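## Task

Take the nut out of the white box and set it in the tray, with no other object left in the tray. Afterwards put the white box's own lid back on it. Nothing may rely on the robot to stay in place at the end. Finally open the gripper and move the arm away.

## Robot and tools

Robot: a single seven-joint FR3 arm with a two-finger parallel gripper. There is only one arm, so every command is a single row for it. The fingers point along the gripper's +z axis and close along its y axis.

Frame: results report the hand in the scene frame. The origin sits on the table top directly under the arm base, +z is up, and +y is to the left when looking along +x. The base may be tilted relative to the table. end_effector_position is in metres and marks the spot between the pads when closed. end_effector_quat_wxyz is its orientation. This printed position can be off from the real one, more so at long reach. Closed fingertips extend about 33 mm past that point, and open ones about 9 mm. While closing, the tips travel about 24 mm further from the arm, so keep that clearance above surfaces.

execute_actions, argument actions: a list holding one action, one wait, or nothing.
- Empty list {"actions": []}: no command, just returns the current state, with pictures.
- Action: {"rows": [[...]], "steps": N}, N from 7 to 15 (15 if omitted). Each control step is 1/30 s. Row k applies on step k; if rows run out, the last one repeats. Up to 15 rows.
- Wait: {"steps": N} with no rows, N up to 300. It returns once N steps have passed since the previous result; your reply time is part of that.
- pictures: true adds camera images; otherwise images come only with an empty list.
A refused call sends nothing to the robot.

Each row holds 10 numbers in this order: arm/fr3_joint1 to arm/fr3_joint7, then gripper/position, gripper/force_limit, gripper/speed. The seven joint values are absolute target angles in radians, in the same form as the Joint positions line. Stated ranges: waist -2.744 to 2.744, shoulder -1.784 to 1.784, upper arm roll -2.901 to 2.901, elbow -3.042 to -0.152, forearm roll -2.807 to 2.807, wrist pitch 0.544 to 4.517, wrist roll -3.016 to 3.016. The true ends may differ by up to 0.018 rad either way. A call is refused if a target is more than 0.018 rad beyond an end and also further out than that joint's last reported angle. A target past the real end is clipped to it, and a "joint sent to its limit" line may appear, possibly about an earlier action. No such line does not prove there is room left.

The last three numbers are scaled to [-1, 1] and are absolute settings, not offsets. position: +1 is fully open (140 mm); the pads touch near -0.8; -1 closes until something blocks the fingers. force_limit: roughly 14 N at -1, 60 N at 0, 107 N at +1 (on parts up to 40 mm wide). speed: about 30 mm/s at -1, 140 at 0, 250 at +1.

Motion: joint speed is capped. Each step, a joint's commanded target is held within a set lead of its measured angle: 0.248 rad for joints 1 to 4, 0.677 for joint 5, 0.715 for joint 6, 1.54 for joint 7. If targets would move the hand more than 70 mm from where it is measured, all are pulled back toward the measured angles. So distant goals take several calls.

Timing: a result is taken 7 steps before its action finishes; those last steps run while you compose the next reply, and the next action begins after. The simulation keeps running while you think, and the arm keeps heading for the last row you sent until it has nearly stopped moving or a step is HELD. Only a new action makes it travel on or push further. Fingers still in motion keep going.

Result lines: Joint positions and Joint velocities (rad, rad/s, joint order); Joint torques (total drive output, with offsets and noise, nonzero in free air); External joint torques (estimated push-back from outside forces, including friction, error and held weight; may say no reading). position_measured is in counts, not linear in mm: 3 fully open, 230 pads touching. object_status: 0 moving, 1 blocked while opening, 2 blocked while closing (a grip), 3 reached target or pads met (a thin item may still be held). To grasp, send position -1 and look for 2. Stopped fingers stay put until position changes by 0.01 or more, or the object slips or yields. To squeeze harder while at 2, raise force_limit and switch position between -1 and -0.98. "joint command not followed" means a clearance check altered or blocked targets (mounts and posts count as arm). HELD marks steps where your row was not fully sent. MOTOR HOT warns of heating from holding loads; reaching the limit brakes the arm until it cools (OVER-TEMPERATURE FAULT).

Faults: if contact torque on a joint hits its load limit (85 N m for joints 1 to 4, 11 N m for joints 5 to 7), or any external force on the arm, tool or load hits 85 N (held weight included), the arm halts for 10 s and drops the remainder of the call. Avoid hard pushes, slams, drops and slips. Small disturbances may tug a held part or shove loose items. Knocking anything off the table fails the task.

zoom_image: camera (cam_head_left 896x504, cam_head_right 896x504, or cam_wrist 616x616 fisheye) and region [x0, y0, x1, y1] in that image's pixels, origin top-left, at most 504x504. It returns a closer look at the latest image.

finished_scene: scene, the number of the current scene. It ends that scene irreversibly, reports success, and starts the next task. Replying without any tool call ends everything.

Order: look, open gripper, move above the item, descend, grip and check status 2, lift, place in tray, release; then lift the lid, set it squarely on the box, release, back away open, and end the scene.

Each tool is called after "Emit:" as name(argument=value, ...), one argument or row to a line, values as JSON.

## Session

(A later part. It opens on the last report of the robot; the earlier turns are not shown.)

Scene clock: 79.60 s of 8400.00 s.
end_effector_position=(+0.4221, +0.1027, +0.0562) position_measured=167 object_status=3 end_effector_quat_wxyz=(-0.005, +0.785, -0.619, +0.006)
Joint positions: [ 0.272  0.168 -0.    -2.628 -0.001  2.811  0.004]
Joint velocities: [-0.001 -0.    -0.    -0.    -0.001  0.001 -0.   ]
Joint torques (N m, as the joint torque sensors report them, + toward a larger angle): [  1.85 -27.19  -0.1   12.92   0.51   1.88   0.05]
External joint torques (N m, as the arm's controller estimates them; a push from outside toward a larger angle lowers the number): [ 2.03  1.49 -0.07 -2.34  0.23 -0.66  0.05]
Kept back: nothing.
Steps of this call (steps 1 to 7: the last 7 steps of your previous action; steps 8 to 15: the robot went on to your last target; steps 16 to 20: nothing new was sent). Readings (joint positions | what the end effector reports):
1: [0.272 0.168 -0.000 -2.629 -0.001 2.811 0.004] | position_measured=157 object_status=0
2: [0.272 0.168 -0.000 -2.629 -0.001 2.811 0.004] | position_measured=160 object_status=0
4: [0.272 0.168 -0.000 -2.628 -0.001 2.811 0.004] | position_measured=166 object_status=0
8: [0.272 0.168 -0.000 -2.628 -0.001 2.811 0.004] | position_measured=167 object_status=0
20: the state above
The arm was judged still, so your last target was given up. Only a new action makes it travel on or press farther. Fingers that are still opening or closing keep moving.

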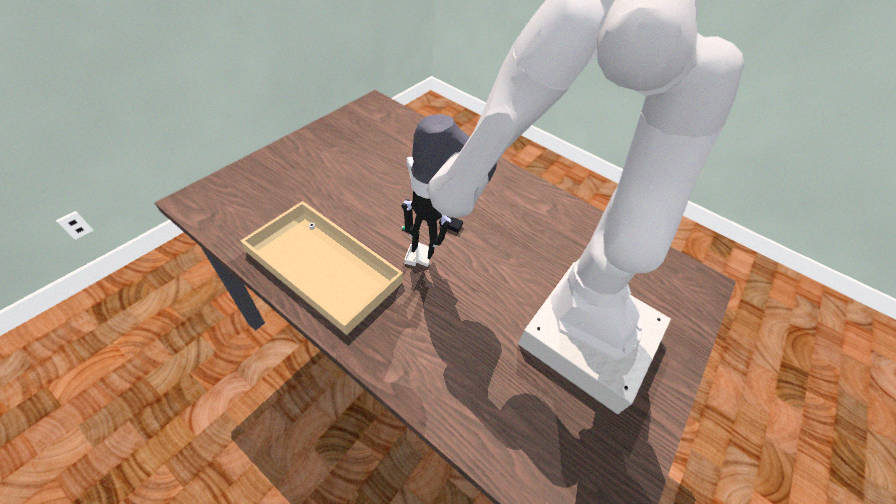

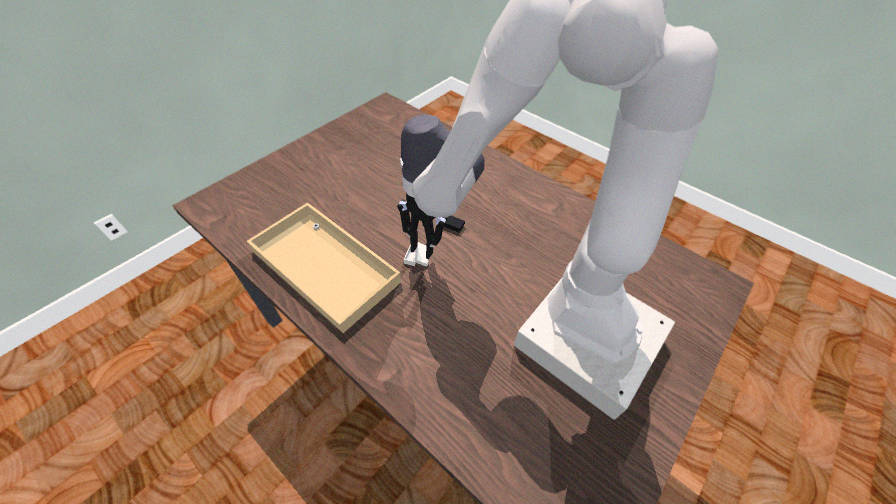

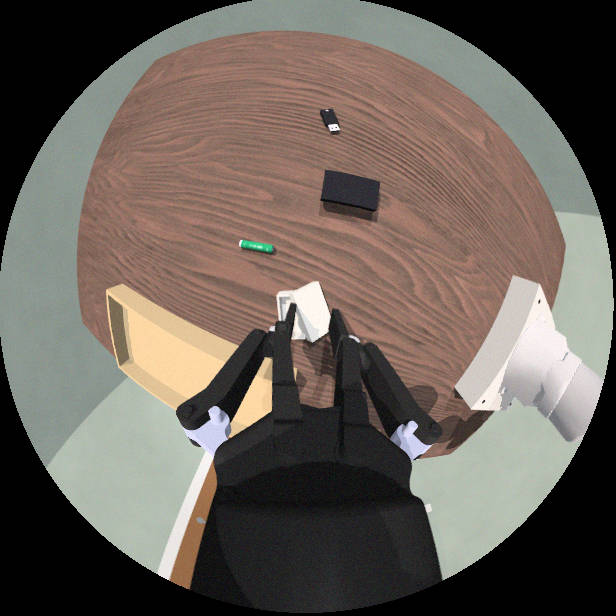

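Emit:
execute_actions(
  actions=[
    {"rows":[[0.275,0.16,0,-2.642,0,2.813,0.006,-0.3,-0.3,-0.8],[0.275,0.16,0,-2.642,0,2.813,0.006,-0.3,-0.3,-0.8],[0.275,0.15,0,-2.655,0,2.815,0.006,-0.3,-0.3,-0.8],[0.275,0.15,0,-2.655,0,2.815,0.006,-0.3,-0.3,-0.8],[0.275,0.14,0,-2.668,0,2.818,0.006,-0.3,-0.3,-0.8],[0.275,0.14,0,-2.668,0,2.818,0.006,-0.3,-0.3,-0.8],[0.275,0.13,0,-2.68,0,2.82,0.006,-0.3,-0.3,-0.8],[0.275,0.13,0,-2.68,0,2.82,0.006,-0.3,-0.3,-0.8],[0.275,0.118,0,-2.694,0,2.823,0.006,-0.3,-0.3,-0.8]],"steps":15},
  ],
)

Emit:
execute_actions(
  actions=[
    {"steps":20},
  ],
  pictures=true,
)

Emit:
zoom_image(
  camera="cam_head_left",
  region=[375,210,471,290],
)

Emit:
zoom_image(
  camera="cam_wrist",
  region=[250,230,380,360],
)

Scene clock: 80.43 s of 8400.00 s.
end_effector_position=(+0.4090, +0.0996, +0.0574) position_measured=167 object_status=3 end_effector_quat_wxyz=(-0.003, +0.785, -0.619, +0.005)
Joint positions: [ 0.272  0.139 -0.    -2.667 -0.001  2.816  0.004]
Joint velocities: [ 0.001 -0.115 -0.    -0.152 -0.002  0.011  0.   ]
Joint torques (N m, as the joint torque sensors report them, + toward a larger angle): [  1.92 -25.69  -0.5   12.64   0.53   2.89   0.12]
External joint torques (N m, as the arm's controller estimates them; a push from outside toward a larger angle lowers the number): [ 2.    0.97 -0.55 -3.54  0.24  0.22  0.12]
Steps of this call (steps 1 to 17: nothing new was sent; steps 18 to 25: the first 8 steps of this action). Readings (joint positions | what the end effector reports):
18: [0.272 0.166 -0.000 -2.630 -0.001 2.812 0.004] | position_measured=167 object_status=3
19: [0.272 0.164 -0.000 -2.633 -0.001 2.812 0.004] | position_measured=167 object_status=3
21: [0.272 0.157 -0.000 -2.642 -0.001 2.813 0.004] | position_measured=167 object_status=3
25: the state above

Scene clock: 81.10 s of 8400.00 s.
end_effector_position=(+0.4012, +0.0977, +0.0586) position_measured=167 object_status=3 end_effector_quat_wxyz=(-0.003, +0.785, -0.619, +0.004)
Joint positions: [ 0.272  0.12  -0.    -2.692 -0.001  2.82   0.004]
Joint velocities: [ 0.    -0.    -0.    -0.001  0.001  0.     0.001]
Joint torques (N m, as the joint torque sensors report them, + toward a larger angle): [  1.28 -28.02   0.11  12.26   0.55   3.03   0.  ]
External joint torques (N m, as the arm's controller estimates them; a push from outside toward a larger angle lowers the number): [ 1.35 -1.35  0.06 -2.61  0.29  0.53  0.  ]
Kept back: nothing.
Steps of this call (steps 1 to 7: the last 7 steps of your previous action; steps 8 to 20: the robot went on to your last target). Readings (joint positions | what the end effector reports):
1: [0.272 0.134 -0.000 -2.674 -0.001 2.817 0.004] | position_measured=167 object_status=3
2: [0.272 0.129 -0.000 -2.680 -0.001 2.817 0.004] | position_measured=167 object_status=3
4: [0.272 0.123 -0.000 -2.687 -0.001 2.818 0.004] | position_measured=167 object_status=3
8: [0.272 0.120 -0.000 -2.691 -0.001 2.819 0.004] | position_measured=167 object_status=3
20: the state above

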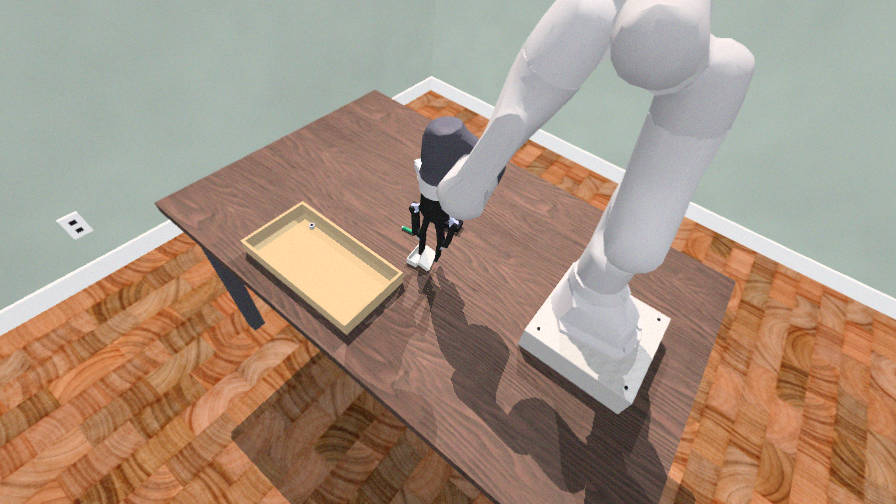

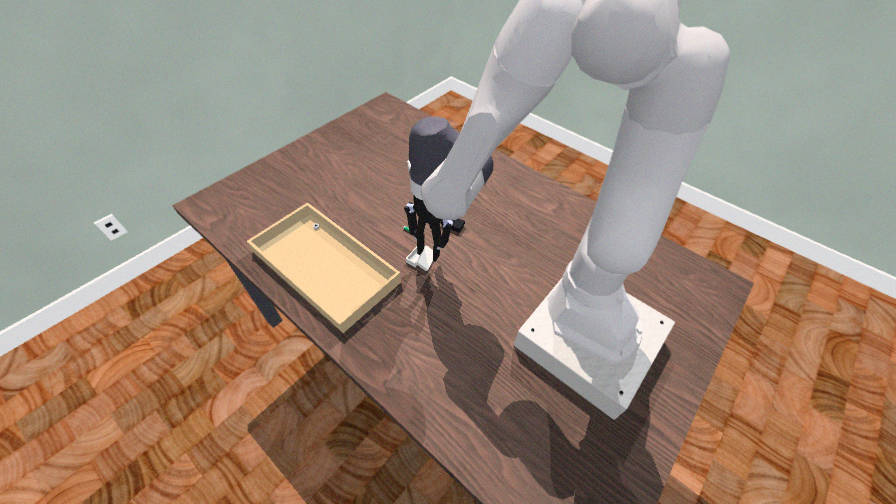

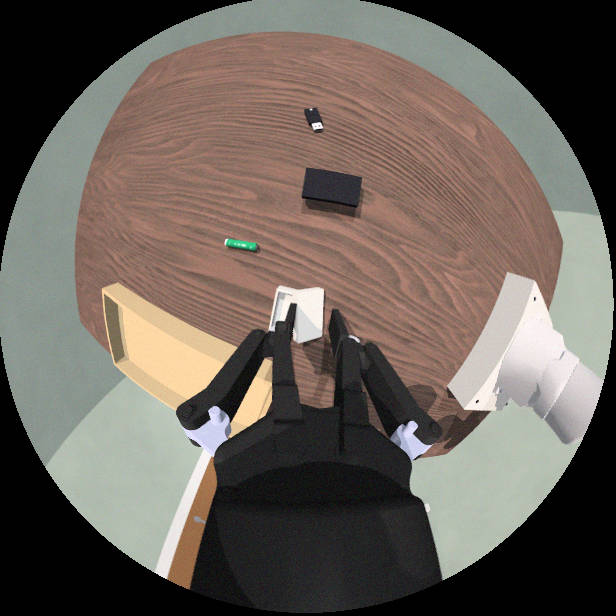

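Region (375, 210, 471, 290) of cam_head_left's 896x504 image, scaled by 5.250, with more detail than that image has.

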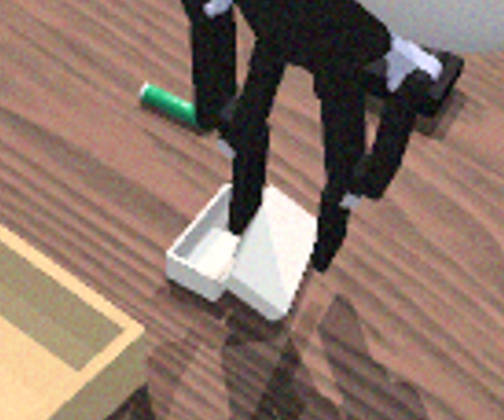

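Region (250, 230, 380, 360) of cam_wrist's 616x616 image, scaled by 3.877, with more detail than that image has.

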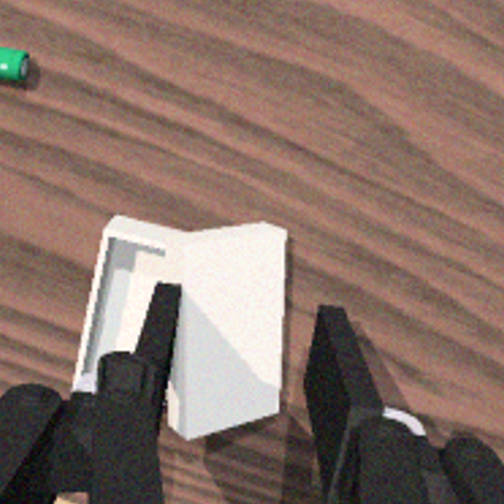

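Emit:
execute_actions(
  actions=[
    {"rows":[[0.275,0.08,0,-2.70,0,2.79,0.006,-0.3,-0.3,-0.5],[0.275,0.04,0,-2.70,0,2.75,0.006,-0.3,-0.3,-0.5],[0.275,0.02,0,-2.70,0,2.73,0.006,-0.3,-0.3,-0.5],[0.275,0.02,0,-2.70,0,2.73,0.006,-0.3,-0.3,-0.5],[0.275,0.02,0,-2.70,0,2.73,0.006,-0.3,-0.3,-0.5],[0.275,0.02,0,-2.70,0,2.73,0.006,-0.3,-0.3,-0.5],[0.275,0.02,0,-2.8,0,2.95,0.006,-0.2,-0.3,-0.5],[0.275,0.03,0,-2.9,0,3.15,0.006,-0.2,-0.3,-0.5],[0.275,0.04,0,-2.96,0,3.30,0.006,-0.2,-0.3,-0.5]],"steps":15},
  ],
)

Emit:
execute_actions(
  actions=[
    {"rows":[[0.275,0.04,0,-2.96,0,3.30,0.006,-0.2,-0.3,-0.5],[0.275,0.04,0,-2.96,0,3.30,0.006,-0.2,-0.3,-0.5],[0.275,0.04,0,-2.96,0,3.30,0.006,-0.2,-0.3,-0.5],[0.275,0.082,0,-2.954,0,3.336,0.006,-0.2,-0.3,-0.5]],"steps":15},
  ],
)

Emit:
execute_actions(
  actions=[
    {"steps":20},
  ],
  pictures=true,
)

Emit:
zoom_image(
  camera="cam_head_left",
  region=[375,210,471,290],
)

Emit:
zoom_image(
  camera="cam_wrist",
  region=[230,230,400,400],
)

Scene clock: 83.93 s of 8400.00 s.
end_effector_position=(+0.4045, +0.0986, +0.0846) position_measured=164 object_status=0 end_effector_quat_wxyz=(-0.031, +0.785, -0.618, +0.027)
Joint positions: [ 0.272  0.016 -0.    -2.757 -0.001  2.855  0.004]
Joint velocities: [ 0.001 -0.115 -0.    -1.522 -0.     1.885 -0.   ]
Joint torques (N m, as the joint torque sensors report them, + toward a larger angle): [ 2.12 -9.15  1.04  2.34  0.54  0.41  0.16]
External joint torques (N m, as the arm's controller estimates them; a push from outside toward a larger angle lowers the number): [ 1.89 -1.13  0.8  -2.41  0.47  0.69  0.12]
Steps of this call (steps 1 to 15: the robot went on to your last target; steps 16 to 77: nothing new was sent; steps 78 to 85: the first 8 steps of this action). Readings (joint positions | what the end effector reports):
78: [0.272 0.114 -0.000 -2.694 -0.001 2.816 0.004] | position_measured=167 object_status=3
79: [0.272 0.099 -0.000 -2.698 -0.001 2.805 0.004] | position_measured=167 object_status=3
81: [0.272 0.056 -0.000 -2.700 -0.001 2.781 0.004] | position_measured=167 object_status=3
85: the state above

Scene clock: 84.43 s of 8400.00 s.
end_effector_position=(+0.3881, +0.0947, +0.0611) position_measured=154 object_status=3 end_effector_quat_wxyz=(-0.104, +0.779, -0.613, +0.083)
Joint positions: [ 0.273  0.076 -0.    -2.954 -0.     3.296  0.004]
Joint velocities: [-0.     0.083  0.001  0.001 -0.001  0.22  -0.001]
Joint torques (N m, as the joint torque sensors report them, + toward a larger angle): [  2.35 -21.63   0.02  10.4    0.27   3.72   0.1 ]
External joint torques (N m, as the arm's controller estimates them; a push from outside toward a larger angle lowers the number): [ 2.36  1.44 -0.04 -1.62  0.2   0.54  0.11]
Steps of this call (steps 1 to 7: the last 7 steps of your previous action; steps 8 to 15: the first 8 steps of this action). Readings (joint positions | what the end effector reports):
8: [0.273 0.043 -0.000 -2.955 -0.000 3.202 0.004] | position_measured=154 object_status=3
9: [0.273 0.042 -0.000 -2.956 -0.000 3.219 0.004] | position_measured=154 object_status=3
11: [0.273 0.048 -0.000 -2.955 -0.000 3.251 0.004] | position_measured=154 object_status=3
15: the state above

Scene clock: 85.10 s of 8400.00 s.
end_effector_position=(+0.3967, +0.0968, +0.0657) position_measured=154 object_status=3 end_effector_quat_wxyz=(-0.116, +0.777, -0.612, +0.093)
Joint positions: [ 0.273  0.08  -0.    -2.954 -0.     3.333  0.004]
Joint velocities: [-0.    -0.001  0.001  0.     0.     0.004  0.001]
Joint torques (N m, as the joint torque sensors report them, + toward a larger angle): [  1.91 -20.56  -0.5   10.13   0.28   3.52   0.04]
External joint torques (N m, as the arm's controller estimates them; a push from outside toward a larger angle lowers the number): [ 1.97  1.19 -0.52 -1.15  0.19  0.4   0.06]
Kept back: nothing.
Steps of this call (steps 1 to 7: the last 7 steps of your previous action; steps 8 to 20: the robot went on to your last target). Readings (joint positions | what the end effector reports):
1: [0.273 0.078 -0.000 -2.954 -0.000 3.303 0.004] | position_measured=154 object_status=3
2: [0.273 0.079 -0.000 -2.954 -0.000 3.308 0.004] | position_measured=154 object_status=3
4: [0.273 0.080 -0.000 -2.954 -0.000 3.317 0.004] | position_measured=154 object_status=3
8: [0.273 0.080 -0.000 -2.954 -0.000 3.326 0.004] | position_measured=154 object_status=3
20: the state above

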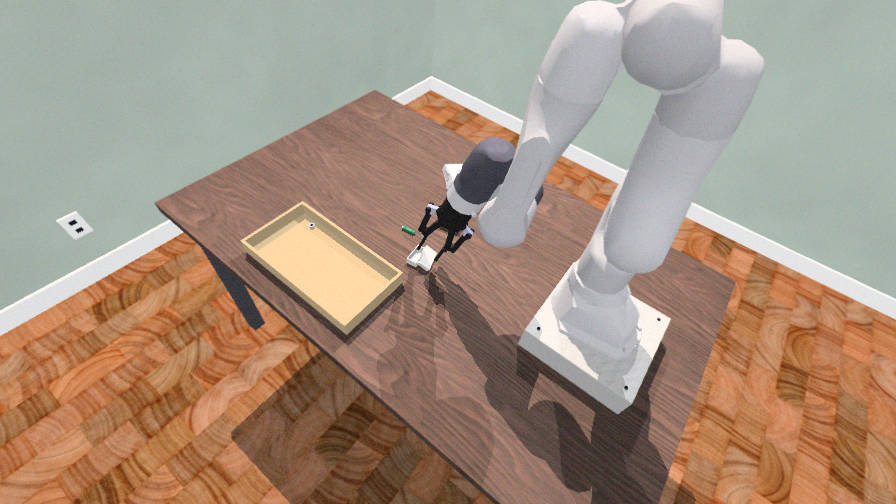

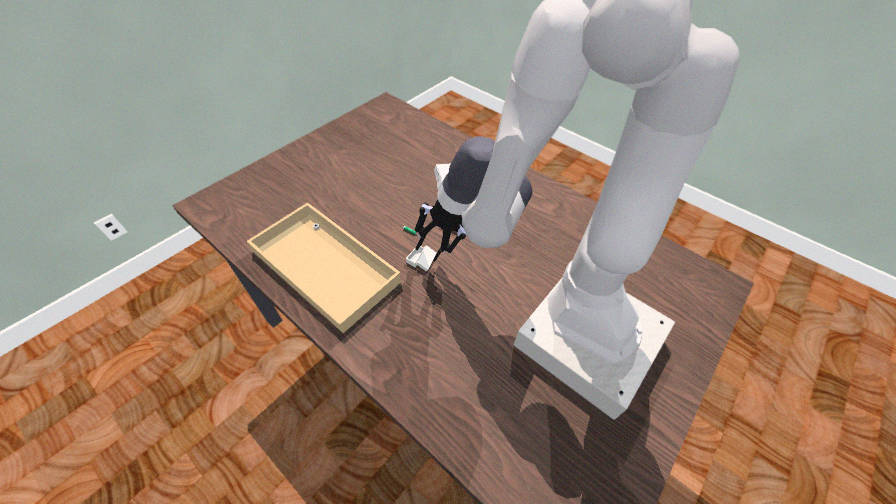

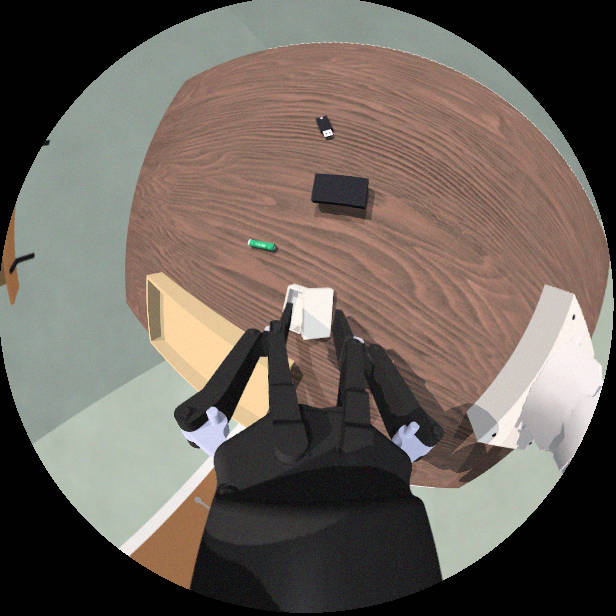

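Region (375, 210, 471, 290) of cam_head_left's 896x504 image, scaled by 5.250, with more detail than that image has.

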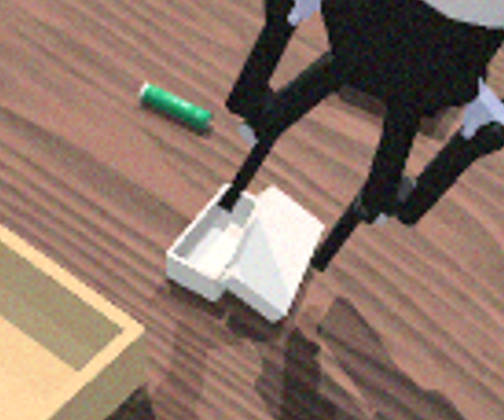

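Region (230, 230, 400, 400) of cam_wrist's 616x616 image, scaled by 2.965, with more detail than that image has.

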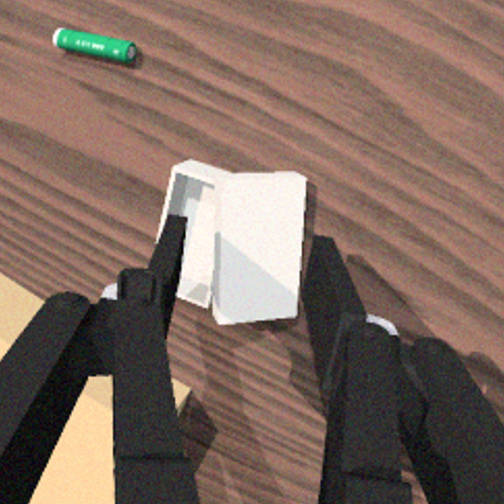

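Emit:
execute_actions(
  actions=[
    {"rows":[[0.275,0.10,0,-2.95,0,3.352,0.006,-0.25,-0.3,-0.5],[0.275,0.10,0,-2.95,0,3.352,0.006,-0.25,-0.3,-0.5],[0.275,0.12,0,-2.946,0,3.368,0.006,-0.25,-0.3,-0.5],[0.275,0.12,0,-2.946,0,3.368,0.006,-0.25,-0.3,-0.5],[0.275,0.14,0,-2.942,0,3.384,0.006,-0.25,-0.3,-0.5],[0.275,0.14,0,-2.942,0,3.384,0.006,-0.25,-0.3,-0.5],[0.275,0.16,0,-2.938,0,3.40,0.006,-0.25,-0.3,-0.5],[0.275,0.16,0,-2.938,0,3.40,0.006,-0.25,-0.3,-0.5],[0.275,0.18,0,-2.934,0,3.414,0.006,-0.25,-0.3,-0.5]],"steps":15},
  ],
)

Emit:
execute_actions(
  actions=[
    {"steps":20},
  ],
  pictures=true,
)

Emit:
zoom_image(
  camera="cam_head_left",
  region=[375,210,471,290],
)

Emit:
zoom_image(
  camera="cam_wrist",
  region=[230,230,400,400],
)

Scene clock: 86.00 s of 8400.00 s.
end_effector_position=(+0.3932, +0.0959, +0.0507) position_measured=160 object_status=0 end_effector_quat_wxyz=(-0.112, +0.778, -0.612, +0.089)
Joint positions: [ 0.273  0.141 -0.    -2.943 -0.     3.371  0.004]
Joint velocities: [-0.     0.254  0.001  0.034  0.     0.155  0.001]
Joint torques (N m, as the joint torque sensors report them, + toward a larger angle): [  2.17 -24.73   0.33  10.64   0.31   3.69  -0.02]
External joint torques (N m, as the arm's controller estimates them; a push from outside toward a larger angle lowers the number): [2.16 0.55 0.18 0.19 0.3  0.41 0.  ]
Steps of this call (steps 1 to 15: the robot went on to your last target; steps 16 to 19: nothing new was sent; steps 20 to 27: the first 8 steps of this action). Readings (joint positions | what the end effector reports):
20: [0.273 0.083 -0.000 -2.953 -0.000 3.336 0.004] | position_measured=154 object_status=0
21: [0.273 0.088 -0.000 -2.953 -0.000 3.339 0.004] | position_measured=158 object_status=0
23: [0.273 0.103 -0.000 -2.950 -0.000 3.347 0.004] | position_measured=160 object_status=0
27: the state above

Scene clock: 86.67 s of 8400.00 s.
end_effector_position=(+0.3958, +0.0965, +0.0447) position_measured=160 object_status=3 end_effector_quat_wxyz=(-0.116, +0.777, -0.612, +0.092)
Joint positions: [ 0.273  0.178 -0.    -2.936 -0.     3.411  0.004]
Joint velocities: [-0.    -0.     0.001  0.    -0.     0.004  0.   ]
Joint torques (N m, as the joint torque sensors report them, + toward a larger angle): [  0.89 -21.71  -0.23   9.71   0.14   3.59  -0.02]
External joint torques (N m, as the arm's controller estimates them; a push from outside toward a larger angle lowers the number): [ 0.92  1.63 -0.37  0.13  0.12  0.49  0.  ]
Kept back: nothing.
Steps of this call (steps 1 to 7: the last 7 steps of your previous action; steps 8 to 20: the robot went on to your last target). Readings (joint positions | what the end effector reports):
1: [0.273 0.151 -0.000 -2.941 -0.000 3.377 0.004] | position_measured=160 object_status=0
2: [0.273 0.161 -0.000 -2.939 -0.000 3.384 0.004] | position_measured=160 object_status=0
4: [0.273 0.171 -0.000 -2.937 -0.000 3.395 0.004] | position_measured=160 object_status=0
8: [0.273 0.177 -0.000 -2.936 -0.000 3.404 0.004] | position_measured=160 object_status=3
20: the state above

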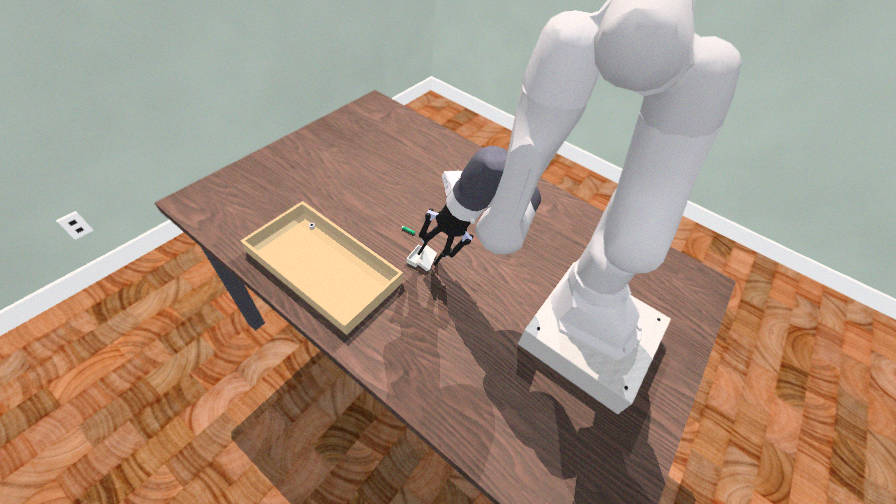

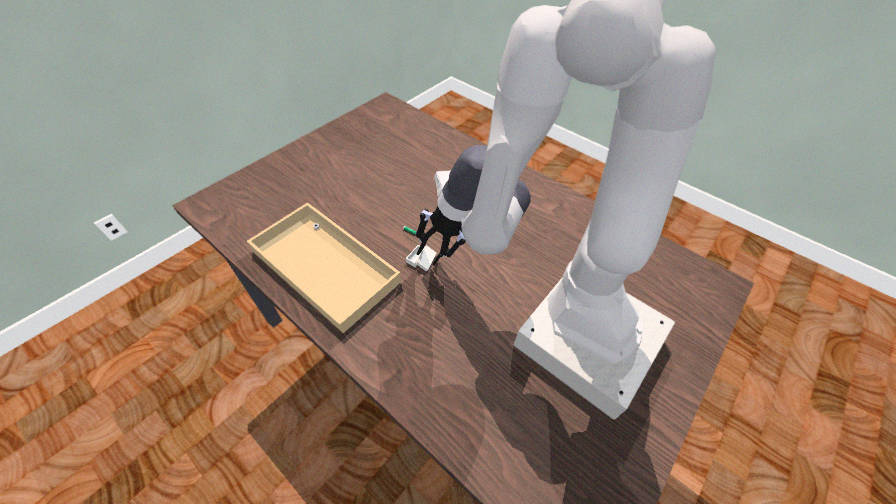

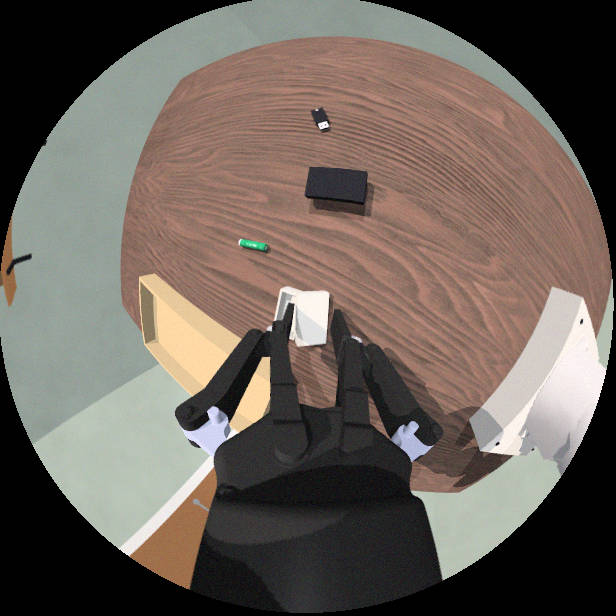

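Region (375, 210, 471, 290) of cam_head_left's 896x504 image, scaled by 5.250, with more detail than that image has.

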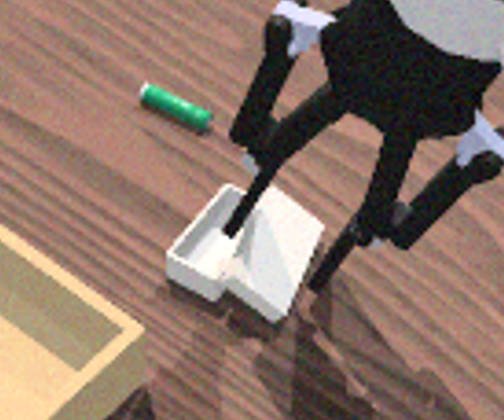

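Region (230, 230, 400, 400) of cam_wrist's 616x616 image, scaled by 2.965, with more detail than that image has.

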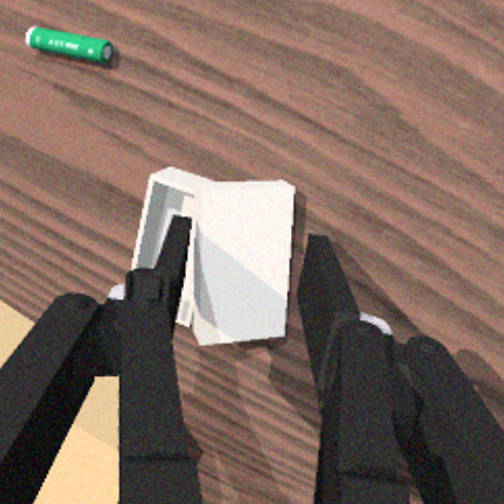

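Emit:
execute_actions(
  actions=[
    {"rows":[[0.275,0.19,0,-2.931,0,3.422,0.006,-0.25,-0.3,-0.7],[0.275,0.19,0,-2.931,0,3.422,0.006,-0.25,-0.3,-0.7],[0.275,0.20,0,-2.929,0,3.43,0.006,-0.25,-0.3,-0.7],[0.275,0.20,0,-2.929,0,3.43,0.006,-0.25,-0.3,-0.7],[0.275,0.205,0,-2.928,0,3.434,0.006,-0.25,-0.3,-0.7],[0.275,0.205,0,-2.928,0,3.434,0.006,-0.25,-0.3,-0.7],[0.275,0.205,0,-2.928,0,3.434,0.006,-0.25,-0.3,-0.7],[0.275,0.205,0,-2.928,0,3.434,0.006,-0.25,-0.3,-0.7],[0.275,0.205,0,-2.928,0,3.434,0.006,-1,-0.3,-0.7]],"steps":15},
  ],
)

Emit:
execute_actions(
  actions=[
    {"steps":25},
  ],
  pictures=true,
)

Emit:
zoom_image(
  camera="cam_head_left",
  region=[375,210,471,290],
)

Emit:
zoom_image(
  camera="cam_wrist",
  region=[230,230,400,400],
)

Scene clock: 89.10 s of 8400.00 s.
end_effector_position=(+0.3963, +0.0966, +0.0403) position_measured=160 object_status=3 end_effector_quat_wxyz=(-0.116, +0.777, -0.612, +0.093)
Joint positions: [ 0.273  0.2   -0.    -2.93  -0.     3.427  0.004]
Joint velocities: [ 0.     0.038 -0.     0.003  0.002  0.03   0.001]
Joint torques (N m, as the joint torque sensors report them, + toward a larger angle): [  1.65 -22.6   -0.47   9.63   0.17   3.31  -0.06]
External joint torques (N m, as the arm's controller estimates them; a push from outside toward a larger angle lowers the number): [ 1.73  0.96 -0.58  0.84  0.15  0.28 -0.05]
Steps of this call (steps 1 to 15: the robot went on to your last target; steps 16 to 65: nothing new was sent; steps 66 to 73: the first 8 steps of this action). Readings (joint positions | what the end effector reports):
66: [0.273 0.180 -0.000 -2.935 -0.000 3.413 0.004] | position_measured=160 object_status=3
67: [0.273 0.183 -0.000 -2.934 -0.000 3.414 0.004] | position_measured=160 object_status=3
69: [0.273 0.191 -0.000 -2.932 -0.000 3.418 0.004] | position_measured=160 object_status=3
73: the state above

Scene clock: 89.93 s of 8400.00 s.
end_effector_position=(+0.3969, +0.0968, +0.0401) position_measured=177 object_status=2 end_effector_quat_wxyz=(-0.117, +0.777, -0.612, +0.093)
Joint positions: [ 0.273  0.203 -0.    -2.93  -0.     3.432  0.004]
Joint velocities: [ 0.     0.    -0.     0.     0.001  0.     0.   ]
Joint torques (N m, as the joint torque sensors report them, + toward a larger angle): [  2.13 -22.2    0.08   9.95   0.27   3.56   0.09]
External joint torques (N m, as the arm's controller estimates them; a push from outside toward a larger angle lowers the number): [ 2.22  1.48 -0.01  0.76  0.24  0.46  0.1 ]
Kept back: nothing.
Steps of this call (steps 1 to 7: the last 7 steps of your previous action; steps 8 to 15: the robot went on to your last target; steps 16 to 25: nothing new was sent). Readings (joint positions | what the end effector reports):
1: [0.273 0.201 -0.000 -2.930 -0.000 3.428 0.004] | position_measured=160 object_status=0
2: [0.273 0.202 -0.000 -2.930 -0.000 3.428 0.004] | position_measured=163 object_status=0
4: [0.273 0.203 -0.000 -2.930 -0.000 3.430 0.004] | position_measured=169 object_status=0
8: [0.273 0.203 -0.000 -2.930 -0.000 3.431 0.004] | position_measured=177 object_status=0
25: the state above
The arm was judged still, so your last target was given up. Only a new action makes it travel on or press farther. Fingers that are still opening or closing keep moving.

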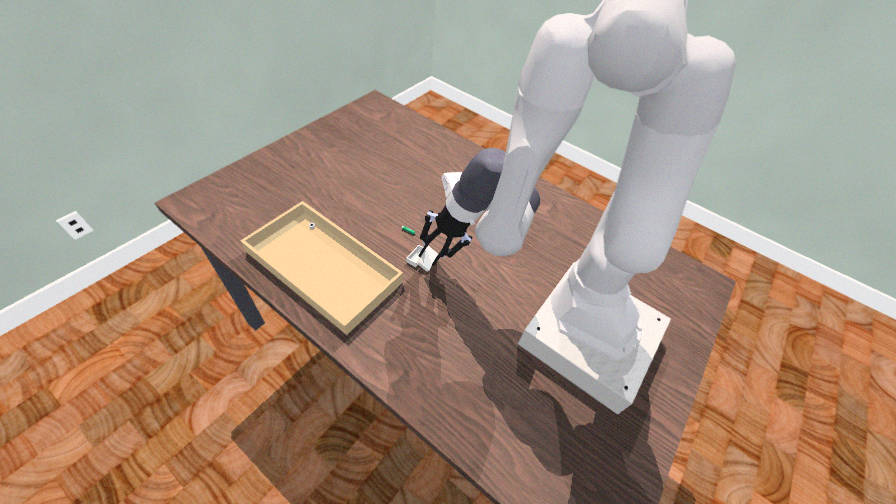

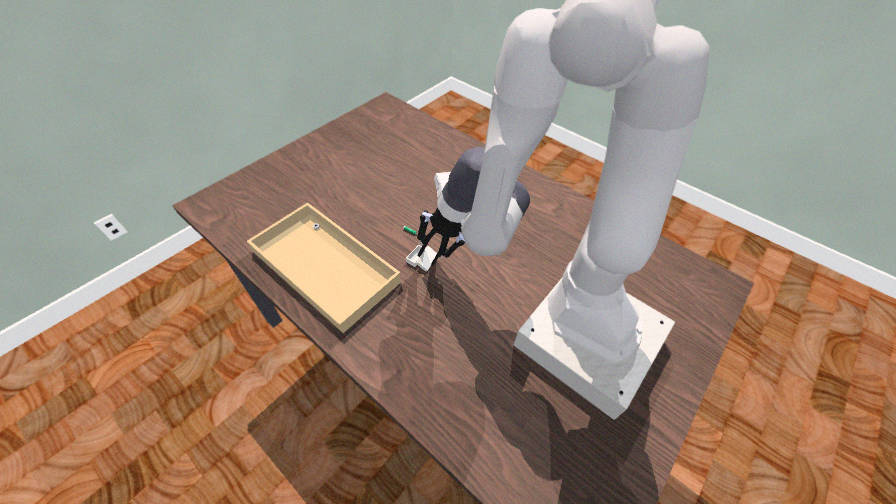

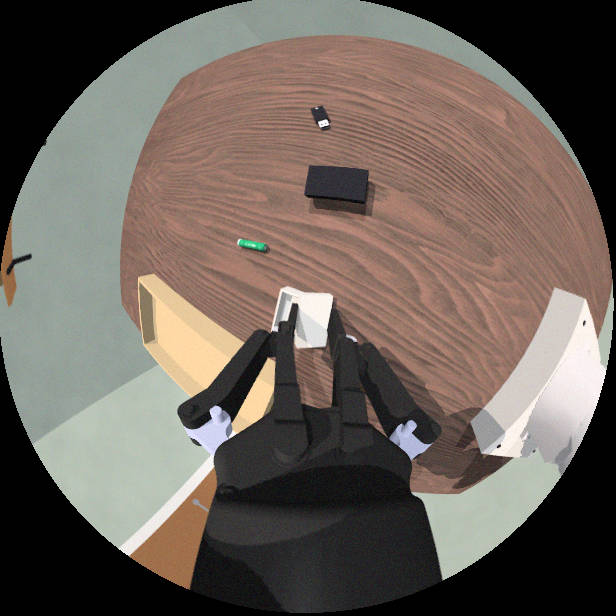

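Region (375, 210, 471, 290) of cam_head_left's 896x504 image, scaled by 5.250, with more detail than that image has.

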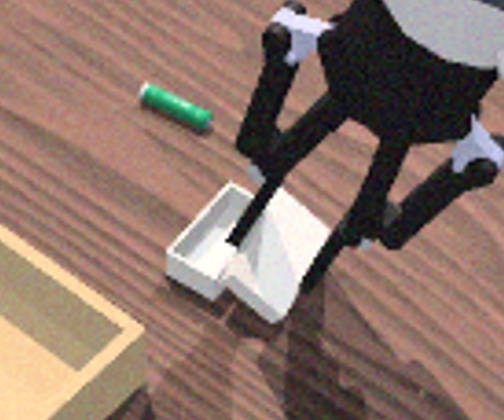

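Region (230, 230, 400, 400) of cam_wrist's 616x616 image, scaled by 2.965, with more detail than that image has.

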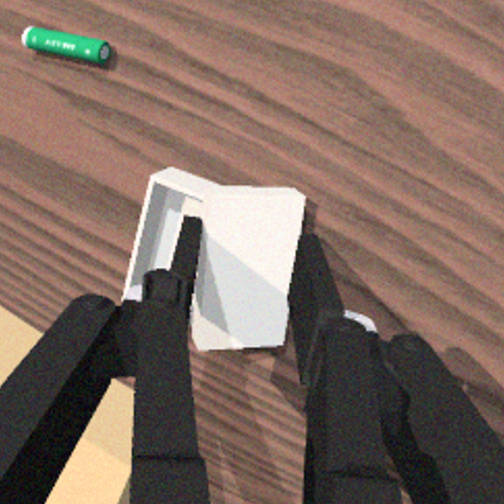

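Emit:
execute_actions(
  actions=[
    {"rows":[[0.275,0.18,0,-2.934,0,3.414,0.006,-1,-0.3,-0.7],[0.275,0.15,0,-2.94,0,3.39,0.006,-1,-0.3,-0.7],[0.275,0.12,0,-2.946,0,3.368,0.006,-1,-0.3,-0.7],[0.275,0.08,0,-2.954,0,3.336,0.006,-1,-0.3,-0.7],[0.275,0.04,0,-2.96,0,3.30,0.006,-1,-0.3,-0.7],[0.275,0.0,0,-2.96,0,3.26,0.006,-1,-0.3,-0.7]],"steps":15},
  ],
)

Emit:
execute_actions(
  actions=[
    {"rows":[[0.275,-0.05,0,-2.95,0,3.15,0.006,-1,-0.3,-0.7],[0.275,-0.1,0,-2.93,0,3.0,0.006,-1,-0.3,-0.7],[0.275,-0.14,0,-2.92,0,2.85,0.006,-1,-0.3,-0.7],[0.275,-0.153,0,-2.91,0,2.757,0.006,-1,-0.3,-0.7]],"steps":15},
  ],
)

Emit:
execute_actions(
  actions=[
    {"steps":25},
  ],
  pictures=true,
)

Emit:
zoom_image(
  camera="cam_head_left",
  region=[385,200,505,300],
)

Emit:
zoom_image(
  camera="cam_wrist",
  region=[200,230,400,400],
)

Scene clock: 91.03 s of 8400.00 s.
end_effector_position=(+0.4124, +0.1007, +0.0859) position_measured=177 object_status=2 end_effector_quat_wxyz=(-0.135, +0.774, -0.609, +0.108)
Joint positions: [ 0.273  0.031 -0.    -2.954 -0.     3.332  0.004]
Joint velocities: [ 0.001 -0.521 -0.001  0.001  0.001 -0.372 -0.001]
Joint torques (N m, as the joint torque sensors report them, + toward a larger angle): [  1.36 -14.26  -0.66   7.14   0.31   1.83   0.01]
External joint torques (N m, as the arm's controller estimates them; a push from outside toward a larger angle lowers the number): [ 1.5  -1.43 -0.54 -1.02  0.12 -0.31  0.03]
Steps of this call (steps 1 to 25: nothing new was sent; steps 26 to 33: the first 8 steps of this action). Readings (joint positions | what the end effector reports):
26: [0.273 0.200 -0.000 -2.931 -0.000 3.429 0.004] | position_measured=177 object_status=2
27: [0.273 0.189 -0.000 -2.933 -0.000 3.423 0.004] | position_measured=177 object_status=2
29: [0.273 0.147 -0.000 -2.943 -0.000 3.400 0.004] | position_measured=177 object_status=2
33: the state above

Scene clock: 91.53 s of 8400.00 s.
end_effector_position=(+0.3754, +0.0917, +0.1041) position_measured=177 object_status=2 end_effector_quat_wxyz=(-0.056, +0.783, -0.617, +0.046)
Joint positions: [ 0.273 -0.146 -0.    -2.912 -0.     2.911  0.004]
Joint velocities: [ 0.001 -0.121  0.001  0.033  0.    -0.903 -0.   ]
Joint torques (N m, as the joint torque sensors report them, + toward a larger angle): [  2.   -16.28  -0.36  13.93   0.46   2.21  -0.08]
External joint torques (N m, as the arm's controller estimates them; a push from outside toward a larger angle lowers the number): [ 2.02 -0.46 -0.19 -0.14  0.17 -0.39 -0.08]
Steps of this call (steps 1 to 7: the last 7 steps of your previous action; steps 8 to 15: the first 8 steps of this action). Readings (joint positions | what the end effector reports):
8: [0.273 -0.006 -0.000 -2.957 -0.000 3.260 0.004] | position_measured=177 object_status=2
9: [0.273 -0.027 -0.000 -2.954 -0.000 3.218 0.004] | position_measured=177 object_status=2
11: [0.273 -0.090 -0.000 -2.935 -0.000 3.089 0.004] | position_measured=177 object_status=2
15: the state above

Scene clock: 92.37 s of 8400.00 s.
end_effector_position=(+0.3318, +0.0810, +0.0895) position_measured=177 object_status=2 end_effector_quat_wxyz=(+0.000, +0.785, -0.619, +0.002)
Joint positions: [ 0.273 -0.151 -0.    -2.911 -0.     2.76   0.004]
Joint velocities: [ 0.     0.    -0.    -0.001 -0.    -0.005 -0.001]
Joint torques (N m, as the joint torque sensors report them, + toward a larger angle): [  2.21 -19.52  -0.07  15.4    0.6    2.25  -0.02]
External joint torques (N m, as the arm's controller estimates them; a push from outside toward a larger angle lowers the number): [ 2.25 -1.27  0.12 -0.4   0.3  -0.24 -0.02]
Kept back: nothing.
Steps of this call (steps 1 to 7: the last 7 steps of your previous action; steps 8 to 25: the robot went on to your last target). Readings (joint positions | what the end effector reports):
1: [0.273 -0.149 -0.000 -2.911 -0.000 2.884 0.004] | position_measured=177 object_status=2
2: [0.273 -0.150 -0.000 -2.911 -0.000 2.861 0.004] | position_measured=177 object_status=2
4: [0.273 -0.150 -0.000 -2.911 -0.000 2.828 0.004] | position_measured=177 object_status=2
8: [0.273 -0.151 -0.000 -2.911 -0.000 2.790 0.004] | position_measured=177 object_status=2
25: the state above

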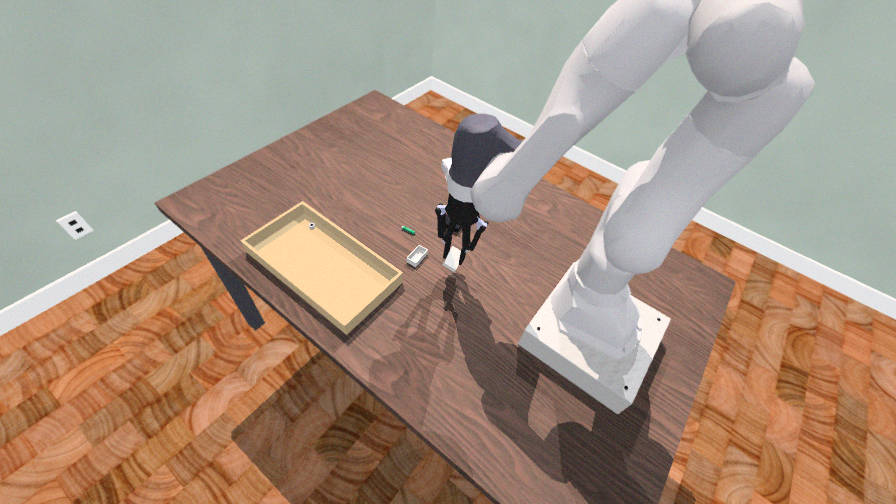

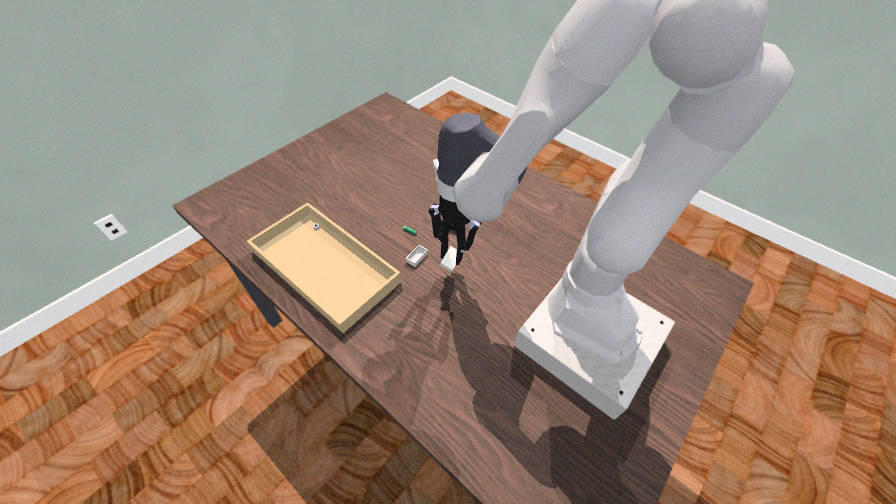

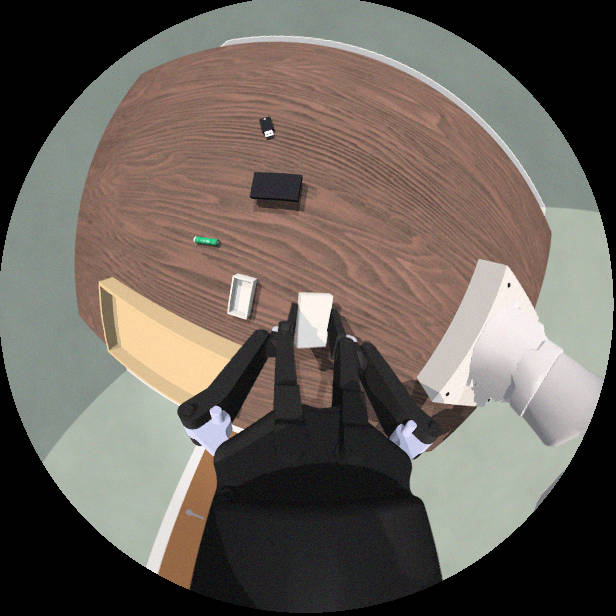

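Region (385, 200, 505, 300) of cam_head_left's 896x504 image, scaled by 4.200, with more detail than that image has.

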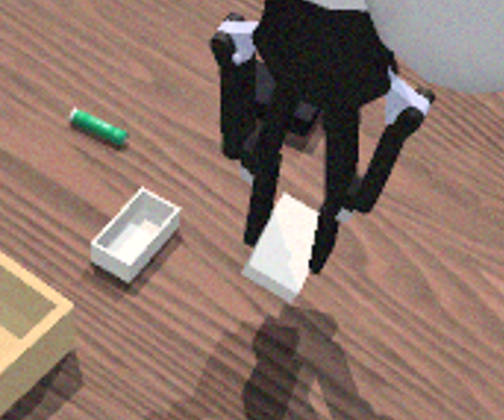

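Region (200, 230, 400, 400) of cam_wrist's 616x616 image, scaled by 2.520, with more detail than that image has; it fills the top 428 rows of this view, and the rest is white.

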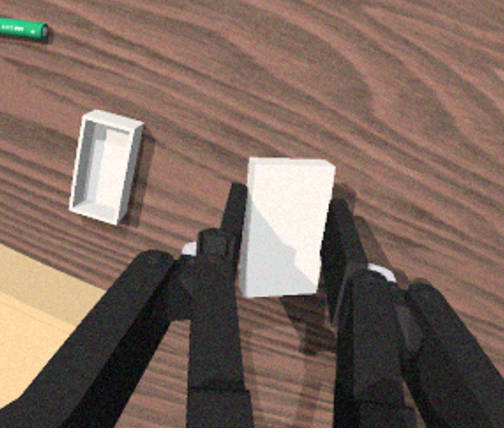

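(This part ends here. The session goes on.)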